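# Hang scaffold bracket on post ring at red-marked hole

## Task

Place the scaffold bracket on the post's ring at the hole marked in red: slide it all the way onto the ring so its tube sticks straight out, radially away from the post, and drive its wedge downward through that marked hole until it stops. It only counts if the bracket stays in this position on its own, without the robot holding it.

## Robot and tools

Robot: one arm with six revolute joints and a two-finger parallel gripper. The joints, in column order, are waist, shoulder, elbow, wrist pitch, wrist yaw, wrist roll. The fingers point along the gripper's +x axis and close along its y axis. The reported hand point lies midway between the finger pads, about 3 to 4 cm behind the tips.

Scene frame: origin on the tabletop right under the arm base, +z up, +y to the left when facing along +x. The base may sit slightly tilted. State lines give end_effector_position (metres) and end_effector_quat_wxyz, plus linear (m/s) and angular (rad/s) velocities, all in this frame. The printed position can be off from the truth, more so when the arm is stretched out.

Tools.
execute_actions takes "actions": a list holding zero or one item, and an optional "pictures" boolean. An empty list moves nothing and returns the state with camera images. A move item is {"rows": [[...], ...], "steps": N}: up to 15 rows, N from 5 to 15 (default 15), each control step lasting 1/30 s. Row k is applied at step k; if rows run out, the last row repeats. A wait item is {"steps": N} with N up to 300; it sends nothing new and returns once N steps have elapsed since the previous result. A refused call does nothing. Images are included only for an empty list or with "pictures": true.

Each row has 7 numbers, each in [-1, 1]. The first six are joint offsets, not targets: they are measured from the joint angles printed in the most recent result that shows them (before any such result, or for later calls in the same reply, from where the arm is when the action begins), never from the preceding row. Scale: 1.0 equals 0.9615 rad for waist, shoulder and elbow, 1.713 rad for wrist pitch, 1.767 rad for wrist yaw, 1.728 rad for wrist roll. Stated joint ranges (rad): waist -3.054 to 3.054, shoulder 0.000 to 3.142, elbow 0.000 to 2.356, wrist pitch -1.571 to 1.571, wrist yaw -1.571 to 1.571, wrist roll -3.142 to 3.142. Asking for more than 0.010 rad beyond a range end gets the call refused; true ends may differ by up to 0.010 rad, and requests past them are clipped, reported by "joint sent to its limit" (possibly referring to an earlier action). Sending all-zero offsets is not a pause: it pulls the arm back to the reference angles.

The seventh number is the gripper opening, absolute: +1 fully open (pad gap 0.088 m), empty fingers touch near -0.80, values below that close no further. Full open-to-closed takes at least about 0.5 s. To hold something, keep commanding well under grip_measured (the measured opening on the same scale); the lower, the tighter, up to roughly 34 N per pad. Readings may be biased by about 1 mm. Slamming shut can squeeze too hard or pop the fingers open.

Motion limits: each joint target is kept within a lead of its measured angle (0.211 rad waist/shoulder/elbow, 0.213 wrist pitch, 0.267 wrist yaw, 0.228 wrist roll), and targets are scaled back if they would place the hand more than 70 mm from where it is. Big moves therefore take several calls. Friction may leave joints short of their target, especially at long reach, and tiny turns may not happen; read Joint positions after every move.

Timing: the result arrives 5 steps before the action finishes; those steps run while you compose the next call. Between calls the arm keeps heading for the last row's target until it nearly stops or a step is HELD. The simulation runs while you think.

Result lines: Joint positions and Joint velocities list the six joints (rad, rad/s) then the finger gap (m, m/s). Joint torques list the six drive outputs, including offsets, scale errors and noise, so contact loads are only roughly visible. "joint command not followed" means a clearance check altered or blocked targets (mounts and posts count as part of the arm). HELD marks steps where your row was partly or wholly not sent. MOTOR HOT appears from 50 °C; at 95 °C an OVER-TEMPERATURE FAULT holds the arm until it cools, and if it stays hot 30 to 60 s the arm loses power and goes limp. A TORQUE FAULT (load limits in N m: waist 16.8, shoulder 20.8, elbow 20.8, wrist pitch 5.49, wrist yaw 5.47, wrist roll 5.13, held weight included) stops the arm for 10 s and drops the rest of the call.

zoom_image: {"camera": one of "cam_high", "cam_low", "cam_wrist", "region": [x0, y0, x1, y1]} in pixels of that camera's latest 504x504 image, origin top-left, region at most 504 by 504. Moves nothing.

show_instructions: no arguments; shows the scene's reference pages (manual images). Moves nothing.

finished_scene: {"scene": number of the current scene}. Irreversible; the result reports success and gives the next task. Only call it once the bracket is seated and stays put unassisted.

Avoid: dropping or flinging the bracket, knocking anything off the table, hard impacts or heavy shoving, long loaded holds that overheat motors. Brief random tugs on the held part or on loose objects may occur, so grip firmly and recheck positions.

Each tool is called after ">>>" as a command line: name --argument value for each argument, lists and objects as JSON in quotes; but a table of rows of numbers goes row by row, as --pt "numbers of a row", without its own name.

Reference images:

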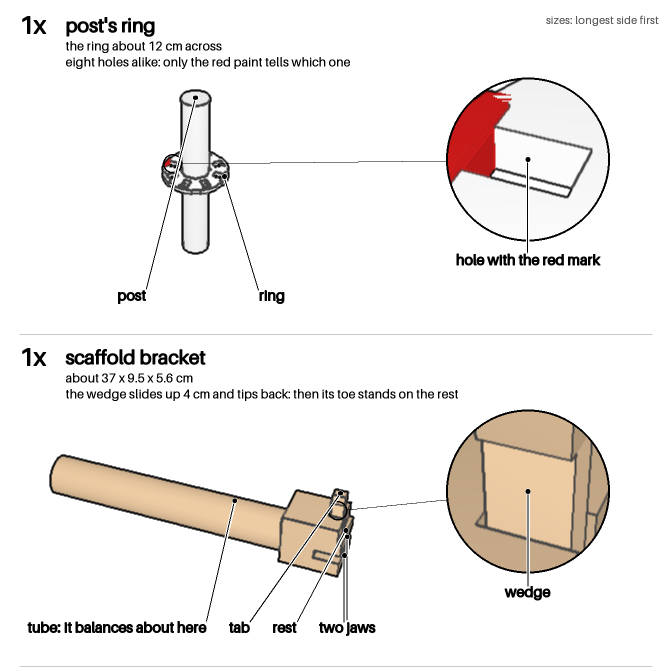

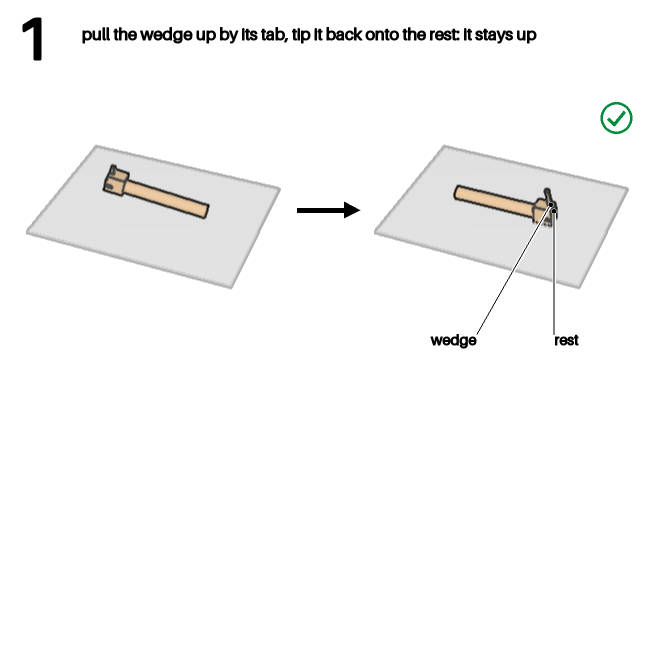

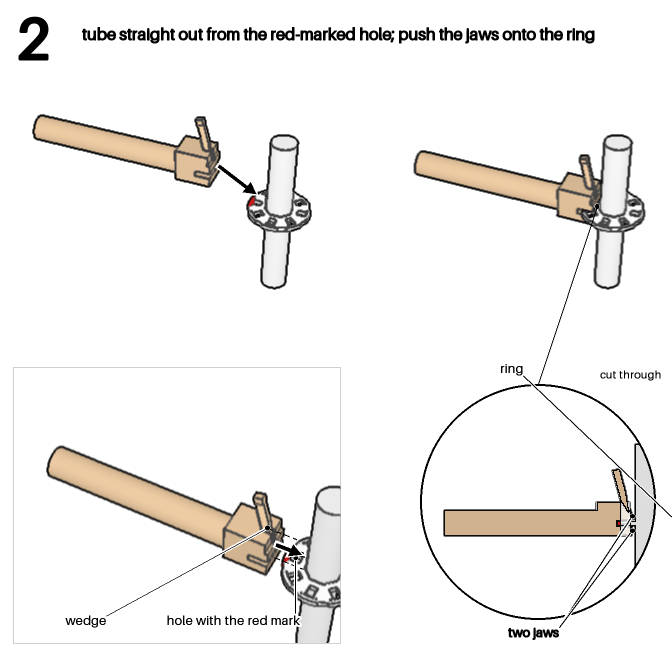

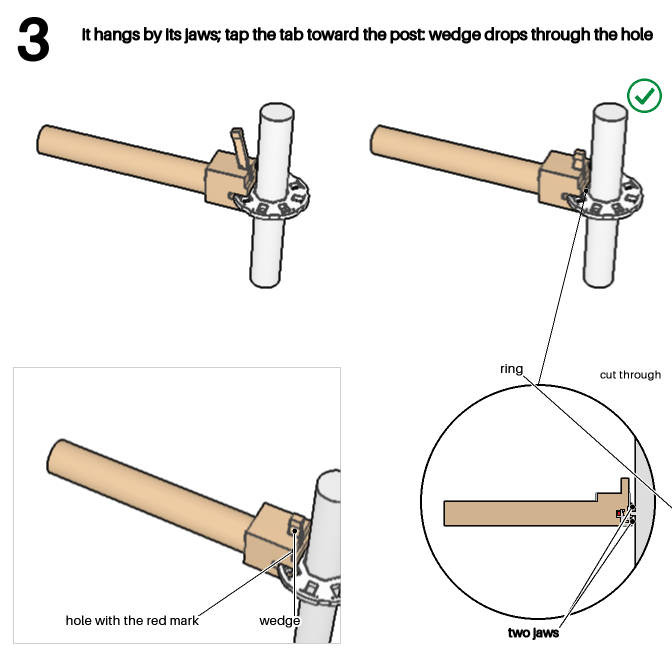

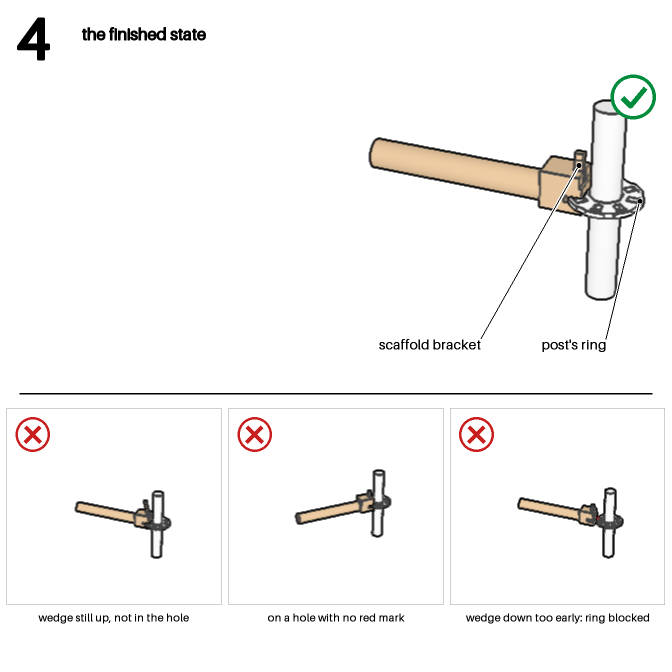

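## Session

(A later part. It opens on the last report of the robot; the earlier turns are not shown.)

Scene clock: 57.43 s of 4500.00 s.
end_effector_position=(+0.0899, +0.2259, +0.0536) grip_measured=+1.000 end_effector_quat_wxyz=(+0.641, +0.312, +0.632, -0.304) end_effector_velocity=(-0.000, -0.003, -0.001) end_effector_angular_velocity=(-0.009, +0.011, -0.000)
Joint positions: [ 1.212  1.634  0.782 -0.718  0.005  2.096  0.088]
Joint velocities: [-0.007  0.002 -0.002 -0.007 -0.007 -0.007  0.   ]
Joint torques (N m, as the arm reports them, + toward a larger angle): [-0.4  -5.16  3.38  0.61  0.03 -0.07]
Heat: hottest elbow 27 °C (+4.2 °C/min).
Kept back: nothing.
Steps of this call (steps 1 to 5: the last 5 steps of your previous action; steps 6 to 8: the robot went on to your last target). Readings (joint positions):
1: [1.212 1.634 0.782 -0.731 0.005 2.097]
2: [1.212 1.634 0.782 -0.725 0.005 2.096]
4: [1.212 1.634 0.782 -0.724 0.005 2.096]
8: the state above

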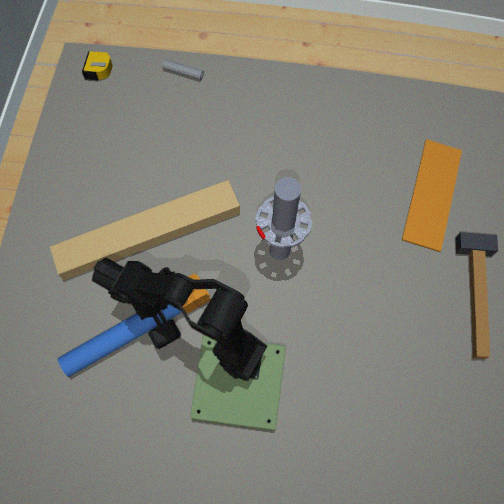

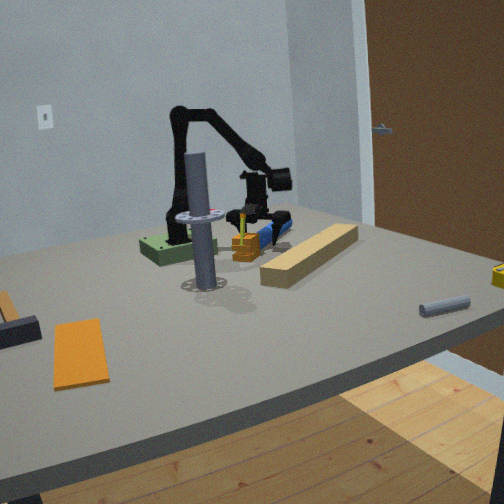

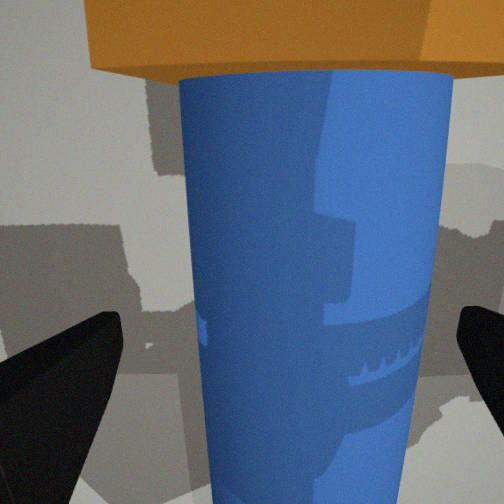

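>>> execute_actions --actions '[{"rows": [[0.074,0.038,0.041,-0.002,0,0.041,1.0]], "steps": 12}]'

>>> execute_actions --actions '[{"rows": [[0,0,0,0,0,0,0.7],[0,0,0,0,0,0,0.5],[0,0,0,0,0,0,0.3],[0,0,0,0,0,0,0.2],[0,0,0,0,0,0,0.1],[0,0,0,0,0,0,0.0],[0,0,0,0,0,0,-0.1],[0,0,0,0,0,0,-0.4]], "steps": 15}]'

>>> execute_actions --actions '[{"steps": 8}]' --pictures true

Scene clock: 58.07 s of 4500.00 s.
end_effector_position=(+0.0779, +0.2389, +0.0540) grip_measured=+1.000 end_effector_quat_wxyz=(+0.642, +0.312, +0.632, -0.302) end_effector_velocity=(-0.009, +0.015, +0.005) end_effector_angular_velocity=(+0.020, +0.002, -0.034)
Joint positions: [ 1.276  1.659  0.812 -0.719  0.006  2.157  0.088]
Joint velocities: [ 0.046  0.017  0.042 -0.007 -0.007  0.081  0.   ]
Joint torques (N m, as the arm reports them, + toward a larger angle): [-0.01 -4.92  4.25  0.32 -0.07  0.05]
Heat: hottest elbow 27 °C (+4.1 °C/min).
Steps of this call (steps 1 to 12: the robot went on to your last target; steps 13 to 19: the first 7 steps of this action). Readings (joint positions):
13: [1.217 1.638 0.785 -0.718 0.006 2.110]
14: [1.233 1.644 0.791 -0.719 0.007 2.125]
16: [1.261 1.655 0.804 -0.719 0.006 2.144]
19: the state above

Scene clock: 58.57 s of 4500.00 s.
end_effector_position=(+0.0772, +0.2395, +0.0539) grip_measured=+0.235 end_effector_quat_wxyz=(+0.641, +0.313, +0.631, -0.303) end_effector_velocity=(-0.002, -0.002, -0.000) end_effector_angular_velocity=(-0.001, +0.023, +0.015)
Joint positions: [ 1.279  1.661  0.814 -0.72   0.006  2.164  0.051]
Joint velocities: [-0.007 -0.002 -0.002 -0.007 -0.022 -0.022  0.   ]
Joint torques (N m, as the arm reports them, + toward a larger angle): [-0.12 -6.07  3.81  0.57  0.01 -0.02]
Heat: hottest elbow 27 °C (+4.1 °C/min).
Steps of this call (steps 1 to 5: the last 5 steps of your previous action; steps 6 to 15: the first 10 steps of this action, its rows measured from where the robot was after step 5). Readings (joint positions):
5: [1.279 1.661 0.814 -0.719 0.007 2.163]
6: [1.279 1.661 0.814 -0.719 0.007 2.163]
7: [1.279 1.661 0.814 -0.719 0.007 2.163]
9: [1.279 1.661 0.814 -0.719 0.007 2.163]
13: [1.279 1.662 0.814 -0.720 0.006 2.164]
15: the state above

Scene clock: 58.83 s of 4500.00 s.
end_effector_position=(+0.0772, +0.2395, +0.0539) grip_measured=+0.235 end_effector_quat_wxyz=(+0.641, +0.313, +0.631, -0.303) end_effector_velocity=(+0.000, -0.002, +0.001) end_effector_angular_velocity=(+0.000, +0.008, -0.015)
Joint positions: [ 1.279  1.661  0.814 -0.72   0.006  2.164  0.051]
Joint velocities: [-0.007 -0.007 -0.002 -0.007 -0.007  0.007 -0.   ]
Joint torques (N m, as the arm reports them, + toward a larger angle): [-0.19 -6.04  3.72  0.56  0.03 -0.04]
Heat: hottest elbow 27 °C (+4.1 °C/min).
Kept back: nothing.
Steps of this call (steps 1 to 5: the last 5 steps of your previous action; steps 6 to 8: the robot went on to your last target). Readings (joint positions):
1: [1.279 1.661 0.814 -0.720 0.006 2.164]
2: [1.279 1.661 0.814 -0.720 0.006 2.164]
4: [1.279 1.661 0.814 -0.720 0.006 2.164]
8: the state above

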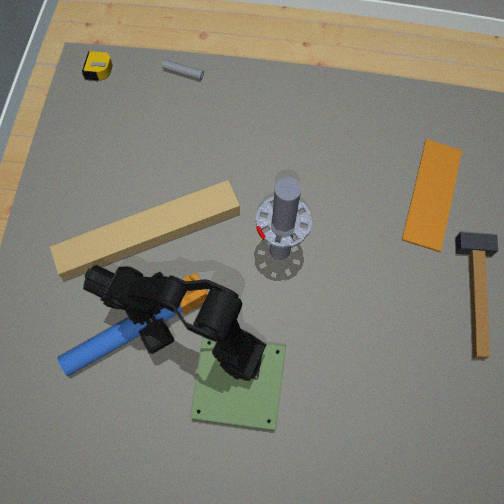

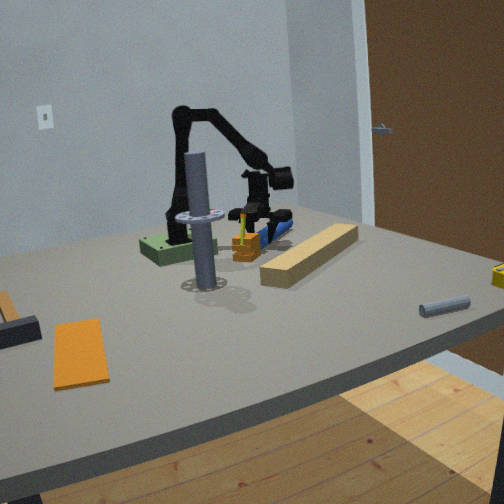

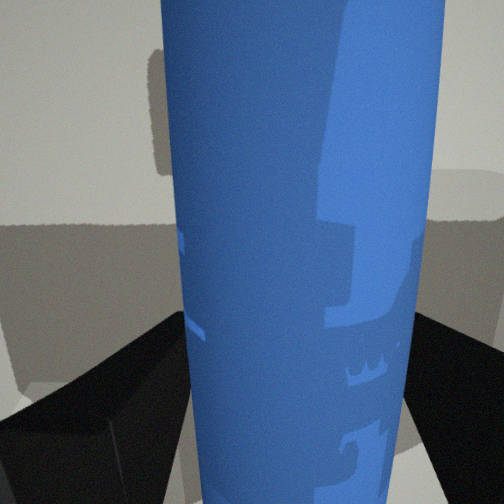

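>>> execute_actions --actions '[{"rows": [[0,-0.03,0.028,-0.034,0,0,-0.4],[0,-0.064,0.056,-0.068,0,0,-0.4],[0,-0.096,0.085,-0.102,0,0,-0.4],[0,-0.128,0.113,-0.136,0,0,-0.4],[0,-0.16,0.141,-0.17,0,0,-0.4],[0,-0.19,0.169,-0.204,0,0,-0.4],[0,-0.223,0.197,-0.238,0,0,-0.4],[0,-0.255,0.226,-0.272,0,0,-0.4],[0,-0.287,0.254,-0.306,0,0,-0.4],[0,-0.319,0.282,-0.34,0,0,-0.4]], "steps": 15}]'

>>> execute_actions --actions '[{"rows": [[-0.05,0,0,0,0,-0.026,-0.4],[-0.1,0,0,0,0,-0.052,-0.4],[-0.15,0,0,0,0,-0.078,-0.4],[-0.2,0,0,0,0,-0.104,-0.4],[-0.25,0,0,0,0,-0.13,-0.4],[-0.3,0,0,0,0,-0.156,-0.4],[-0.35,0,0,0,0,-0.182,-0.4],[-0.4,0,0,0,0,-0.208,-0.4],[-0.45,0,0,0,0,-0.234,-0.4],[-0.493,0,0,0,0,-0.26,-0.4]], "steps": 15}]'

>>> execute_actions --actions '[{"steps": 12}]' --pictures true

Scene clock: 61.10 s of 4500.00 s.
end_effector_position=(+0.0695, +0.2192, +0.1440) grip_measured=+0.235 end_effector_quat_wxyz=(+0.642, +0.304, +0.631, -0.312) end_effector_velocity=(-0.042, -0.115, +0.420) end_effector_angular_velocity=(+0.163, -0.044, +0.007)
Joint positions: [ 1.279  1.453  1.001 -1.141  0.005  2.164  0.05 ]
Joint velocities: [-0.002 -0.965  0.867 -1.663 -0.007 -0.007 -0.   ]
Joint torques (N m, as the arm reports them, + toward a larger angle): [-0.07 -6.8   5.21 -0.27  0.05  0.01]
Heat: hottest elbow 27 °C (+4.1 °C/min).
Steps of this call (steps 1 to 15: the robot went on to your last target; steps 16 to 58: nothing new was sent; steps 59 to 68: the first 10 steps of this action). Readings (joint positions):
59: [1.279 1.660 0.816 -0.724 0.006 2.164]
60: [1.279 1.655 0.823 -0.747 0.005 2.164]
62: [1.279 1.627 0.847 -0.837 0.005 2.164]
66: [1.279 1.516 0.941 -1.032 0.005 2.164]
68: the state above

Scene clock: 61.60 s of 4500.00 s.
end_effector_position=(+0.1325, +0.1726, +0.1791) grip_measured=+0.235 end_effector_quat_wxyz=(+0.636, +0.319, +0.630, -0.310) end_effector_velocity=(+0.239, -0.187, +0.003) end_effector_angular_velocity=(-0.016, -0.018, -0.074)
Joint positions: [ 0.929  1.368  1.069 -1.27  -0.     1.834  0.051]
Joint velocities: [-1.37  -0.002  0.002 -0.007  0.022 -1.297 -0.   ]
Joint torques (N m, as the arm reports them, + toward a larger angle): [-0.23 -4.78  4.7   0.51  0.2  -0.09]
Heat: hottest elbow 27 °C (+4.0 °C/min).
Steps of this call (steps 1 to 5: the last 5 steps of your previous action; steps 6 to 15: the first 10 steps of this action, its rows measured from where the robot was after step 5). Readings (joint positions):
5: [1.279 1.367 1.069 -1.269 0.005 2.164]
6: [1.275 1.366 1.071 -1.275 0.003 2.156]
7: [1.260 1.366 1.069 -1.275 -0.000 2.136]
9: [1.199 1.368 1.069 -1.272 -0.001 2.075]
13: [1.022 1.368 1.069 -1.270 -0.001 1.919]
15: the state above

Scene clock: 62.00 s of 4500.00 s.
end_effector_position=(+0.1529, +0.1548, +0.1793) grip_measured=+0.234 end_effector_quat_wxyz=(+0.638, +0.319, +0.627, -0.312) end_effector_velocity=(-0.001, -0.002, -0.000) end_effector_angular_velocity=(+0.010, +0.021, +0.020)
Joint positions: [ 0.81   1.368  1.069 -1.27   0.006  1.719  0.05 ]
Joint velocities: [-0.017 -0.002 -0.002 -0.007 -0.022 -0.037 -0.   ]
Joint torques (N m, as the arm reports them, + toward a larger angle): [-0.42 -4.75  4.73  0.52 -0.07 -0.06]
Heat: hottest elbow 27 °C (+4.0 °C/min).
Kept back: nothing.
Steps of this call (steps 1 to 5: the last 5 steps of your previous action; steps 6 to 12: the robot went on to your last target). Readings (joint positions):
1: [0.888 1.368 1.069 -1.270 0.003 1.799]
2: [0.858 1.368 1.069 -1.270 0.007 1.777]
4: [0.827 1.368 1.069 -1.270 0.008 1.748]
8: [0.813 1.368 1.069 -1.270 0.007 1.725]
12: the state above

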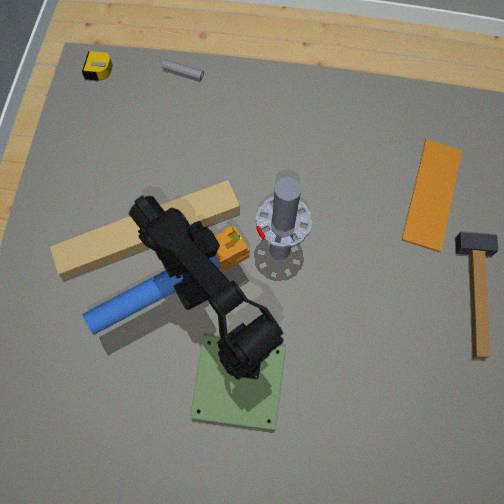

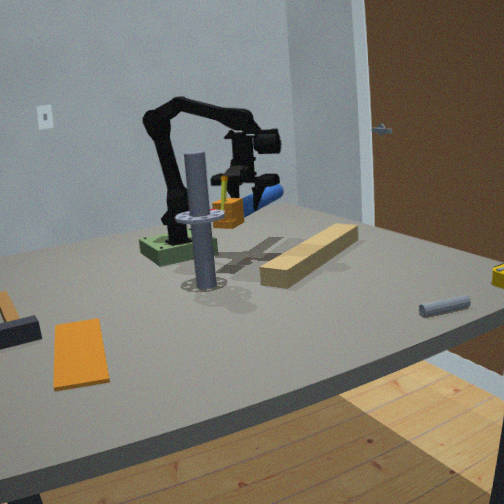

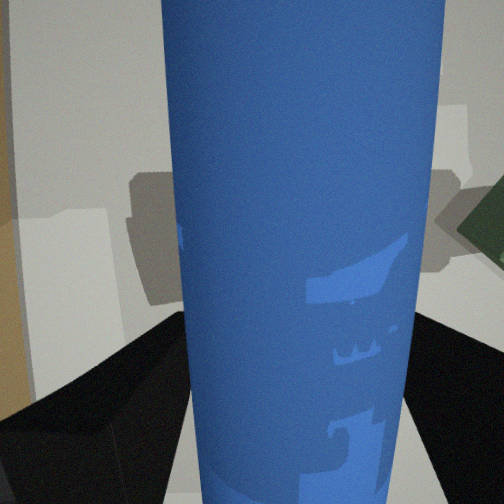

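>>> zoom_image --camera "cam_high" --region '[80, 160, 330, 340]'

>>> zoom_image --camera "cam_low" --region '[160, 160, 300, 260]'

Region (80, 160, 330, 340) of cam_high's 504x504 image, scaled by 2.016, with more detail than that image has; it fills the top 363 rows of this view, and the rest is white.

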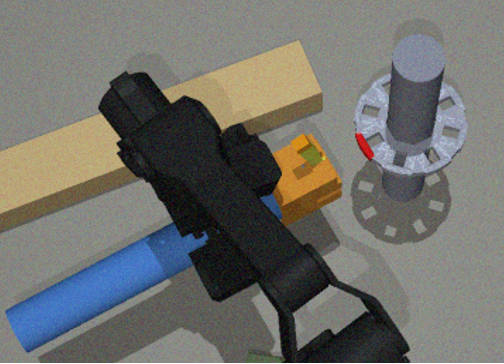

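Region (160, 160, 300, 260) of cam_low's 504x504 image, scaled by 3.600, with more detail than that image has; it fills the top 360 rows of this view, and the rest is white.

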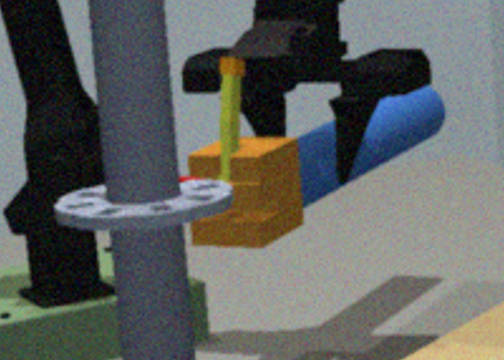

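>>> execute_actions --actions '[{"rows": [[-0.014,0.003,0.02,-0.01,0,-0.01,-0.4],[-0.028,0.006,0.04,-0.02,0,-0.02,-0.4],[-0.042,0.009,0.06,-0.03,0,-0.03,-0.4],[-0.056,0.012,0.08,-0.04,0,-0.04,-0.4],[-0.07,0.015,0.1,-0.05,0,-0.053,-0.4],[-0.084,0.018,0.12,-0.055,0,-0.064,-0.4],[-0.098,0.02,0.134,-0.06,0,-0.074,-0.4],[-0.112,0.023,0.134,-0.06,0,-0.085,-0.4],[-0.126,0.026,0.134,-0.06,0,-0.095,-0.4],[-0.14,0.029,0.134,-0.06,0,-0.106,-0.4]], "steps": 15}]'

>>> execute_actions --actions '[{"steps": 10}]' --pictures true

>>> zoom_image --camera "cam_high" --region '[80, 160, 330, 340]'

>>> zoom_image --camera "cam_low" --region '[160, 160, 300, 260]'

Scene clock: 63.70 s of 4500.00 s.
end_effector_position=(+0.1701, +0.1423, +0.2016) grip_measured=+0.234 end_effector_quat_wxyz=(+0.643, +0.307, +0.634, -0.301) end_effector_velocity=(+0.070, -0.056, +0.052) end_effector_angular_velocity=(+0.041, -0.041, +0.137)
Joint positions: [ 0.714  1.385  1.171 -1.355  0.005  1.585  0.05 ]
Joint velocities: [-0.398  0.027  0.227 -0.139 -0.007 -0.535 -0.   ]
Joint torques (N m, as the arm reports them, + toward a larger angle): [-0.38 -3.99  5.36  0.09  0.06 -0.08]
Heat: hottest elbow 27 °C (+4.0 °C/min).
Steps of this call (steps 1 to 30: the robot went on to your last target; steps 31 to 41: nothing new was sent; steps 42 to 51: the first 10 steps of this action). Readings (joint positions):
42: [0.807 1.368 1.069 -1.270 0.006 1.714]
43: [0.804 1.369 1.071 -1.275 0.005 1.707]
45: [0.788 1.375 1.088 -1.304 0.005 1.685]
49: [0.740 1.384 1.150 -1.347 0.005 1.621]
51: the state above

Scene clock: 64.03 s of 4500.00 s.
end_effector_position=(+0.1745, +0.1359, +0.2019) grip_measured=+0.234 end_effector_quat_wxyz=(+0.643, +0.299, +0.638, -0.302) end_effector_velocity=(-0.002, +0.001, +0.001) end_effector_angular_velocity=(+0.016, +0.016, +0.015)
Joint positions: [ 0.679  1.395  1.18  -1.369  0.005  1.539  0.05 ]
Joint velocities: [-0.007 -0.002  0.002 -0.007 -0.022 -0.022  0.   ]
Joint torques (N m, as the arm reports them, + toward a larger angle): [-0.39 -4.88  6.06  0.25  0.09 -0.08]
Heat: hottest elbow 27 °C (+4.1 °C/min).
Kept back: nothing.
Steps of this call (steps 1 to 5: the last 5 steps of your previous action; steps 6 to 10: the robot went on to your last target). Readings (joint positions):
1: [0.702 1.386 1.177 -1.359 0.005 1.571]
2: [0.693 1.388 1.179 -1.363 0.005 1.562]
4: [0.684 1.392 1.180 -1.367 0.005 1.550]
8: [0.680 1.395 1.180 -1.368 0.005 1.541]
10: the state above

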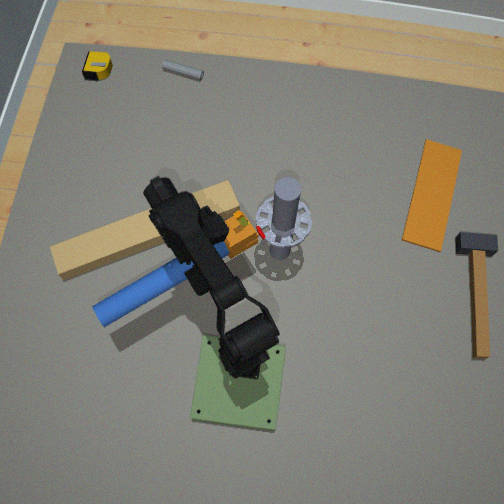

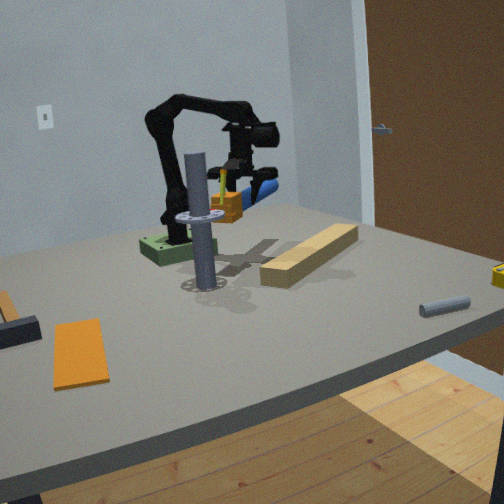

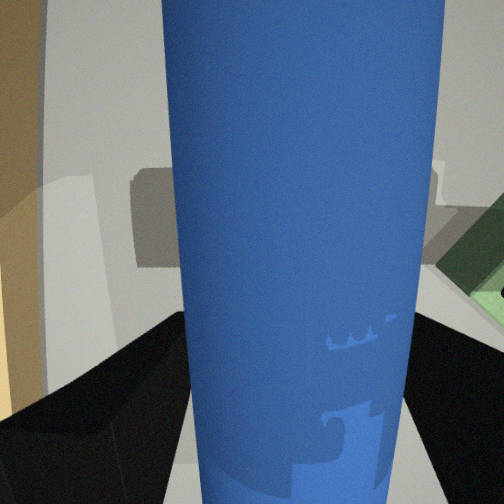

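Region (80, 160, 330, 340) of cam_high's 504x504 image, scaled by 2.016, with more detail than that image has; it fills the top 363 rows of this view, and the rest is white.

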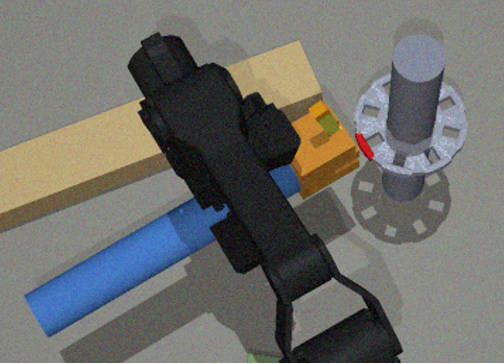

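Region (160, 160, 300, 260) of cam_low's 504x504 image, scaled by 3.600, with more detail than that image has; it fills the top 360 rows of this view, and the rest is white.

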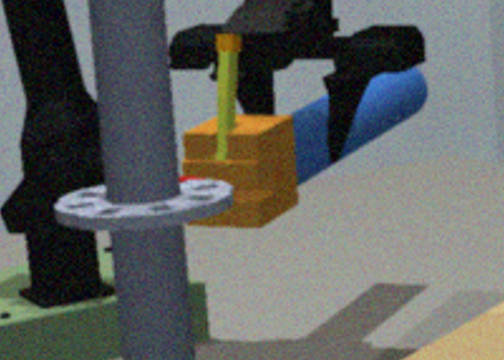

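>>> execute_actions --actions '[]' --pictures true

Scene clock: 64.73 s of 4500.00 s.
end_effector_position=(+0.1748, +0.1358, +0.2021) grip_measured=+0.234 end_effector_quat_wxyz=(+0.643, +0.299, +0.638, -0.302) end_effector_velocity=(-0.002, -0.003, -0.000) end_effector_angular_velocity=(+0.001, +0.010, -0.015)
Joint positions: [ 0.678  1.395  1.181 -1.369  0.005  1.538  0.05 ]
Joint velocities: [-0.007 -0.007 -0.007 -0.007 -0.007  0.007 -0.   ]
Joint torques (N m, as the arm reports them, + toward a larger angle): [-0.38 -4.84  6.15  0.24  0.06 -0.07]
Heat: hottest elbow 27 °C (+4.0 °C/min).
Kept back: nothing.
Steps of this call (steps 1 to 21: the robot went on to your last target). Readings (joint positions):
1: [0.679 1.395 1.180 -1.369 0.005 1.539]
2: [0.679 1.395 1.180 -1.369 0.005 1.539]
4: [0.678 1.395 1.180 -1.369 0.005 1.538]
8: [0.678 1.395 1.181 -1.369 0.005 1.538]
21: the state above

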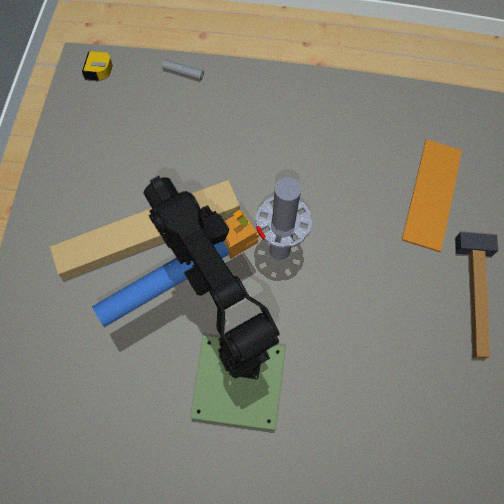

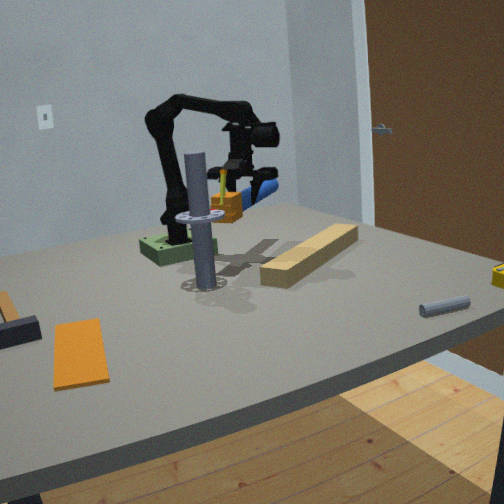

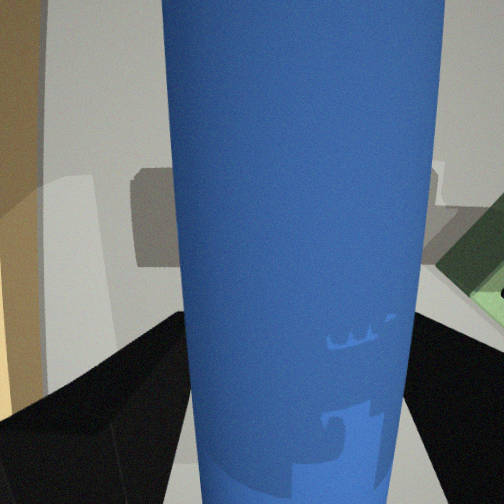

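>>> execute_actions --actions '[{"rows":[[0,-0.001,-0.02,0.01,0,0,-0.4],[0,-0.002,-0.035,0.02,0,0,-0.4],[0,-0.002,-0.052,0.028,0,0,-0.4]],"steps":15}]' --pictures true

>>> zoom_image --camera "cam_low" --region '[160, 160, 300, 260]'

Scene clock: 65.30 s of 4500.00 s.
end_effector_position=(+0.1739, +0.1350, +0.1892) grip_measured=+0.234 end_effector_quat_wxyz=(+0.641, +0.296, +0.639, -0.304) end_effector_velocity=(+0.007, +0.006, -0.001) end_effector_angular_velocity=(+0.034, -0.032, +0.005)
Joint positions: [ 0.678  1.397  1.131 -1.326  0.005  1.538  0.05 ]
Joint velocities: [-0.002 -0.002 -0.007  0.051 -0.007 -0.007  0.   ]
Joint torques (N m, as the arm reports them, + toward a larger angle): [-0.04 -5.32  4.73  0.58 -0.02 -0.02]
Heat: hottest elbow 27 °C (+3.0 °C/min).
Steps of this call (steps 1 to 7: the robot went on to your last target; steps 8 to 17: the first 10 steps of this action). Readings (joint positions):
8: [0.678 1.395 1.180 -1.369 0.005 1.538]
9: [0.678 1.395 1.175 -1.363 0.005 1.538]
11: [0.678 1.395 1.158 -1.341 0.005 1.538]
15: [0.678 1.397 1.134 -1.332 0.005 1.538]
17: the state above

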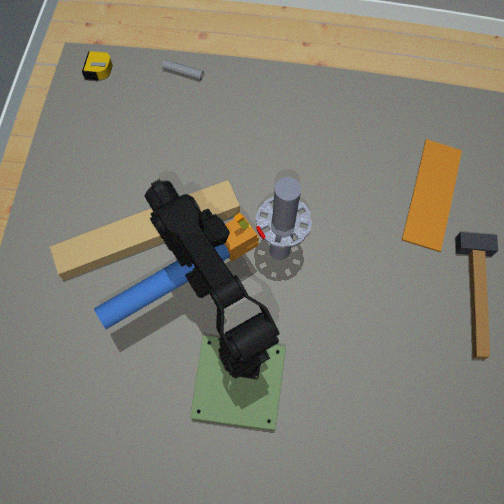

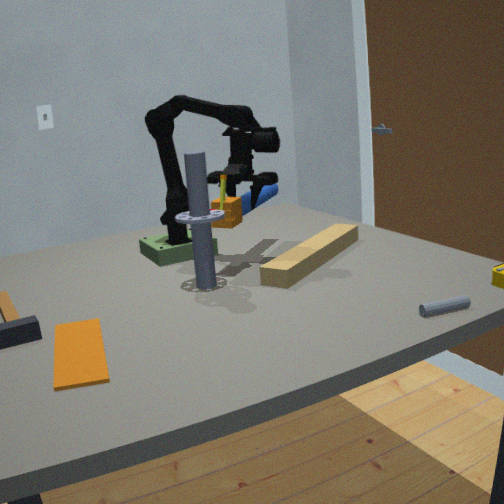

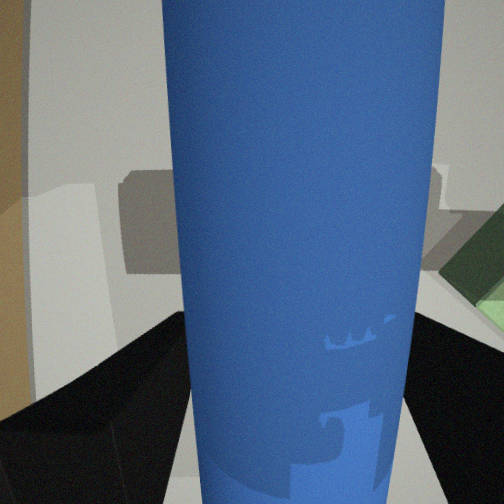

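Region (160, 160, 300, 260) of cam_low's 504x504 image, scaled by 3.600, with more detail than that image has; it fills the top 360 rows of this view, and the rest is white.

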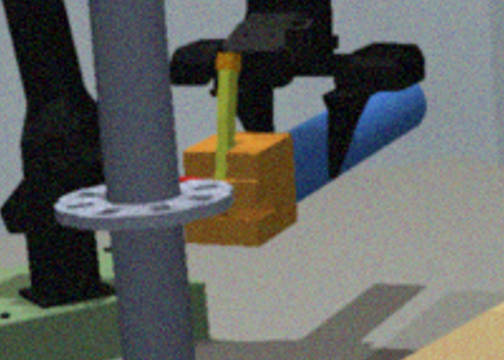

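>>> execute_actions --actions '[{"rows":[[0,0.001,0.03,-0.015,0,0,-0.4],[0,0.002,0.06,-0.035,0,0,-0.4],[0,0.004,0.09,-0.051,0,0,-0.4]],"steps":15}]' --pictures true

>>> zoom_image --camera "cam_low" --region '[160, 160, 300, 260]'

Scene clock: 67.00 s of 4500.00 s.
end_effector_position=(+0.1720, +0.1336, +0.2054) grip_measured=+0.234 end_effector_quat_wxyz=(+0.639, +0.291, +0.642, -0.309) end_effector_velocity=(-0.017, -0.013, +0.003) end_effector_angular_velocity=(-0.056, +0.084, +0.004)
Joint positions: [ 0.678  1.403  1.2   -1.405  0.005  1.538  0.05 ]
Joint velocities: [-0.002  0.002  0.012 -0.11  -0.007 -0.007 -0.   ]
Joint torques (N m, as the arm reports them, + toward a larger angle): [-0.02 -5.21  5.92  0.24  0.   -0.01]
Heat: hottest elbow 28 °C (+4.0 °C/min).
Steps of this call (steps 1 to 5: the last 5 steps of your previous action; steps 6 to 15: the robot went on to your last target; steps 16 to 41: nothing new was sent; steps 42 to 51: the first 10 steps of this action). Readings (joint positions):
42: [0.678 1.397 1.131 -1.324 0.005 1.538]
43: [0.678 1.398 1.137 -1.336 0.005 1.538]
45: [0.678 1.403 1.162 -1.378 0.005 1.538]
49: [0.678 1.403 1.196 -1.397 0.005 1.538]
51: the state above

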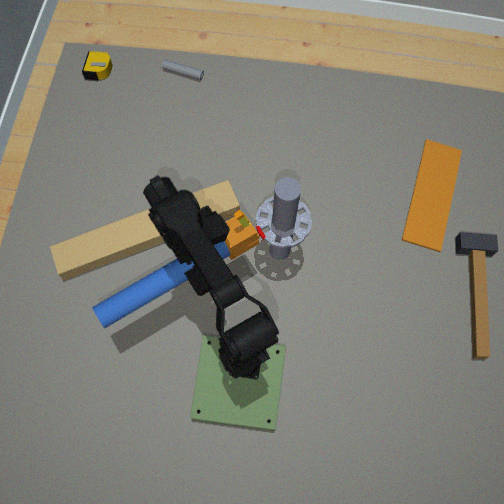

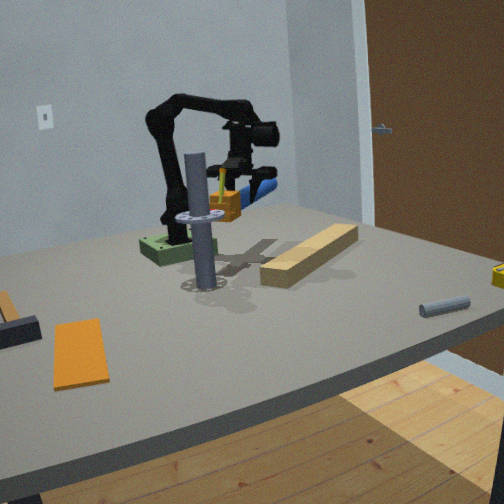

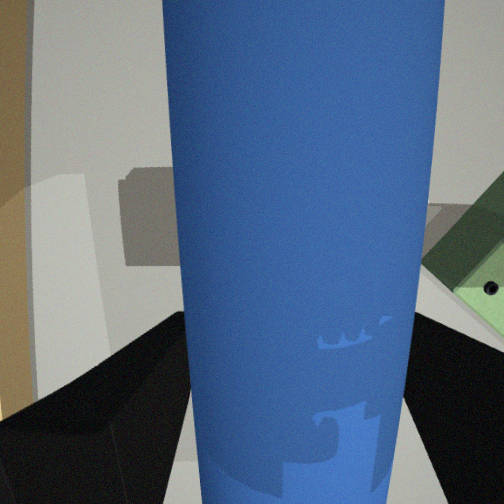

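Region (160, 160, 300, 260) of cam_low's 504x504 image, scaled by 3.600, with more detail than that image has; it fills the top 360 rows of this view, and the rest is white.

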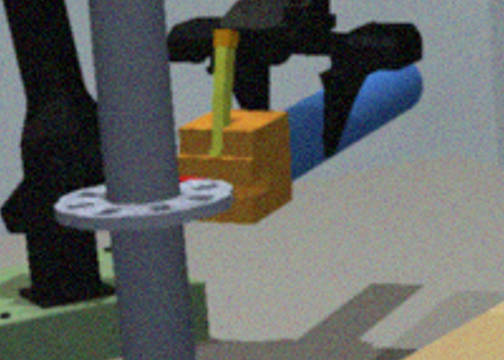

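>>> execute_actions --actions '[{"rows":[[0,0.0,0.012,-0.012,0,0,-0.4],[0,0.001,0.026,-0.025,0,0,-0.4]],"steps":15}]' --pictures true

>>> zoom_image --camera "cam_low" --region '[190, 170, 260, 240]'

>>> zoom_image --camera "cam_high" --region '[190, 160, 330, 300]'

Scene clock: 67.53 s of 4500.00 s.
end_effector_position=(+0.1669, +0.1297, +0.2076) grip_measured=+0.234 end_effector_quat_wxyz=(+0.634, +0.281, +0.646, -0.319) end_effector_velocity=(-0.004, -0.005, +0.003) end_effector_angular_velocity=(-0.022, +0.017, +0.005)
Joint positions: [ 0.678  1.404  1.208 -1.443  0.005  1.538  0.05 ]
Joint velocities: [-0.002 -0.002  0.007 -0.037  0.007 -0.007 -0.   ]
Joint torques (N m, as the arm reports them, + toward a larger angle): [-0.07 -4.85  5.99  0.1   0.    0.  ]
Heat: hottest elbow 28 °C (+4.0 °C/min).
Steps of this call (steps 1 to 5: the last 5 steps of your previous action; step 6: the robot went on to your last target; steps 7 to 16: the first 10 steps of this action). Readings (joint positions):
7: [0.678 1.403 1.201 -1.410 0.005 1.538]
8: [0.678 1.403 1.202 -1.416 0.005 1.538]
10: [0.678 1.404 1.205 -1.434 0.005 1.538]
14: [0.678 1.404 1.208 -1.440 0.005 1.538]
16: the state above

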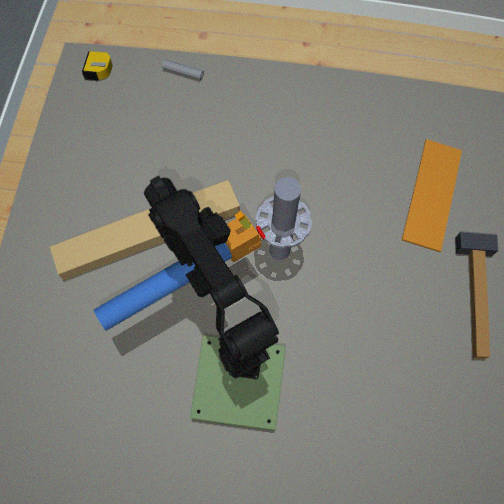

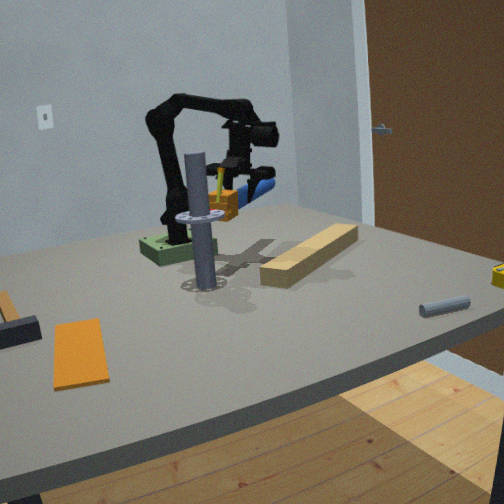

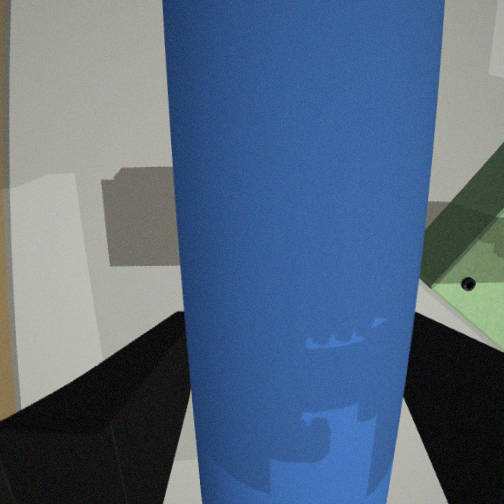

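Region (190, 170, 260, 240) of cam_low's 504x504 image, scaled by 7.200, with more detail than that image has.

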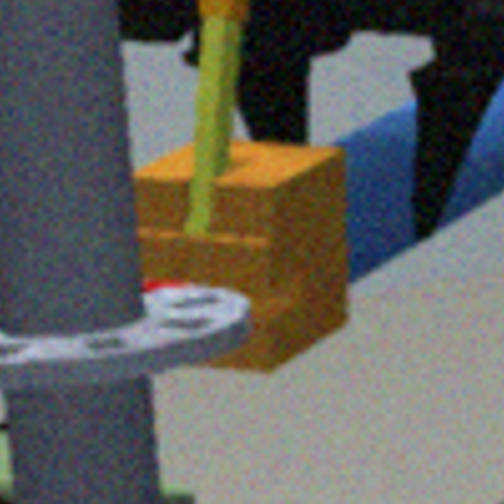

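Region (190, 160, 330, 300) of cam_high's 504x504 image, scaled by 3.600, with more detail than that image has.

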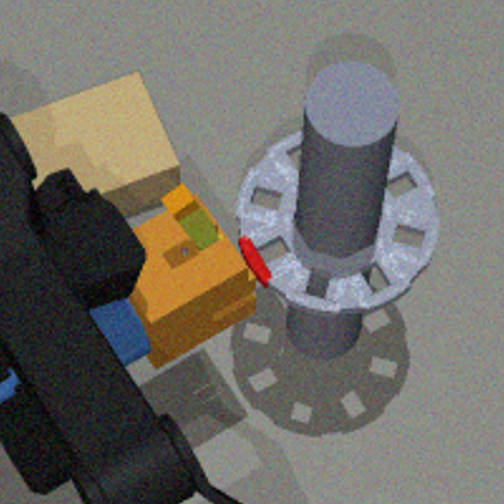

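>>> execute_actions --actions '[{"rows":[[0,-0.015,-0.01,0.005,0,0.008,-0.4],[0,-0.03,-0.02,0.011,0,0.016,-0.4],[0,-0.045,-0.03,0.016,0,0.024,-0.4],[0,-0.06,-0.038,0.021,0,0.031,-0.4],[0,-0.069,-0.042,0.024,0,0.036,-0.4]],"steps":15}]'

>>> execute_actions --actions '[{"steps":8}]' --pictures true

>>> zoom_image --camera "cam_low" --region '[190, 170, 260, 240]'

>>> zoom_image --camera "cam_high" --region '[190, 160, 330, 300]'

Scene clock: 69.50 s of 4500.00 s.
end_effector_position=(+0.1648, +0.1281, +0.2081) grip_measured=+0.234 end_effector_quat_wxyz=(+0.633, +0.315, +0.630, -0.321) end_effector_velocity=(+0.004, +0.004, +0.004) end_effector_angular_velocity=(+0.055, -0.059, -0.039)
Joint positions: [ 0.678  1.353  1.172 -1.408  0.005  1.593  0.05 ]
Joint velocities: [-0.002 -0.046 -0.017  0.051 -0.007  0.037 -0.   ]
Joint torques (N m, as the arm reports them, + toward a larger angle): [-0.04 -5.75  4.42  0.58  0.02  0.07]
Heat: hottest elbow 28 °C (+4.0 °C/min).
Steps of this call (steps 1 to 5: the last 5 steps of your previous action; steps 6 to 15: the robot went on to your last target; steps 16 to 49: nothing new was sent; steps 50 to 59: the first 10 steps of this action). Readings (joint positions):
50: [0.678 1.404 1.209 -1.444 0.005 1.539]
51: [0.678 1.403 1.206 -1.442 0.005 1.544]
53: [0.678 1.390 1.193 -1.426 0.005 1.562]
57: [0.678 1.359 1.174 -1.413 0.005 1.589]
59: the state above

Scene clock: 69.77 s of 4500.00 s.
end_effector_position=(+0.1647, +0.1280, +0.2075) grip_measured=+0.234 end_effector_quat_wxyz=(+0.633, +0.316, +0.629, -0.322) end_effector_velocity=(-0.002, -0.001, +0.001) end_effector_angular_velocity=(+0.004, +0.007, +0.005)
Joint positions: [ 0.678  1.351  1.168 -1.405  0.005  1.597  0.05 ]
Joint velocities: [-0.002 -0.007 -0.002 -0.007 -0.007 -0.007  0.   ]
Joint torques (N m, as the arm reports them, + toward a larger angle): [-0.09 -6.11  4.64  0.65  0.    0.07]
Heat: hottest elbow 28 °C (+4.0 °C/min).
Kept back: nothing.
Steps of this call (steps 1 to 5: the last 5 steps of your previous action; steps 6 to 8: the robot went on to your last target). Readings (joint positions):
1: [0.678 1.352 1.171 -1.406 0.005 1.594]
2: [0.678 1.352 1.171 -1.406 0.005 1.595]
4: [0.678 1.351 1.169 -1.405 0.005 1.597]
8: the state above

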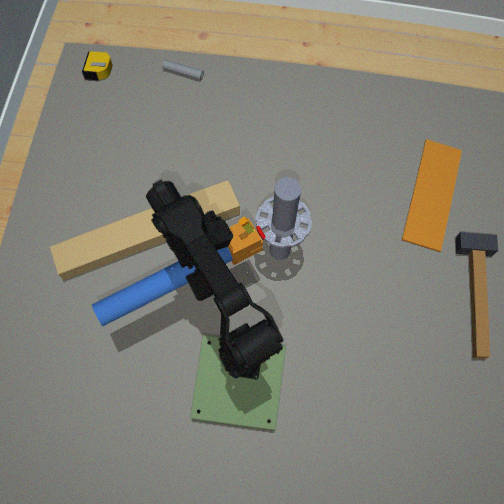

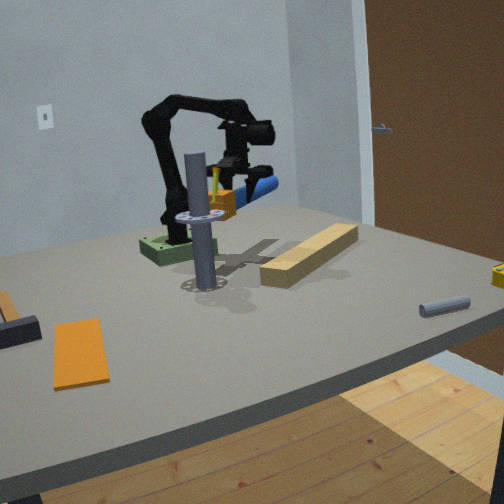

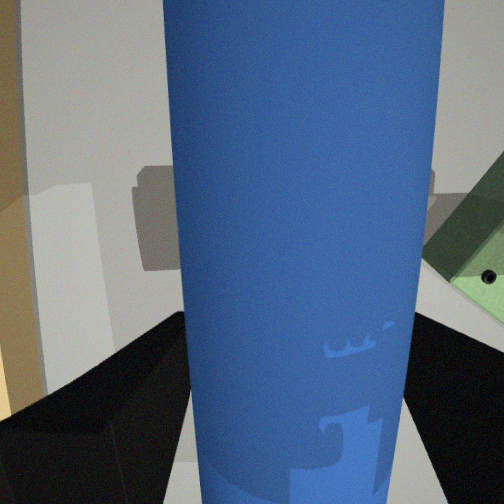

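Region (190, 170, 260, 240) of cam_low's 504x504 image, scaled by 7.200, with more detail than that image has.

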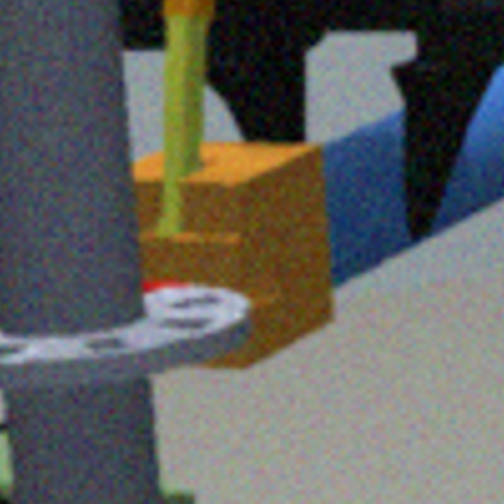

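Region (190, 160, 330, 300) of cam_high's 504x504 image, scaled by 3.600, with more detail than that image has.

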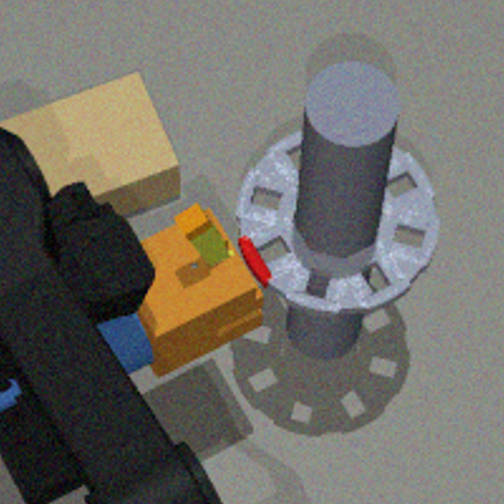

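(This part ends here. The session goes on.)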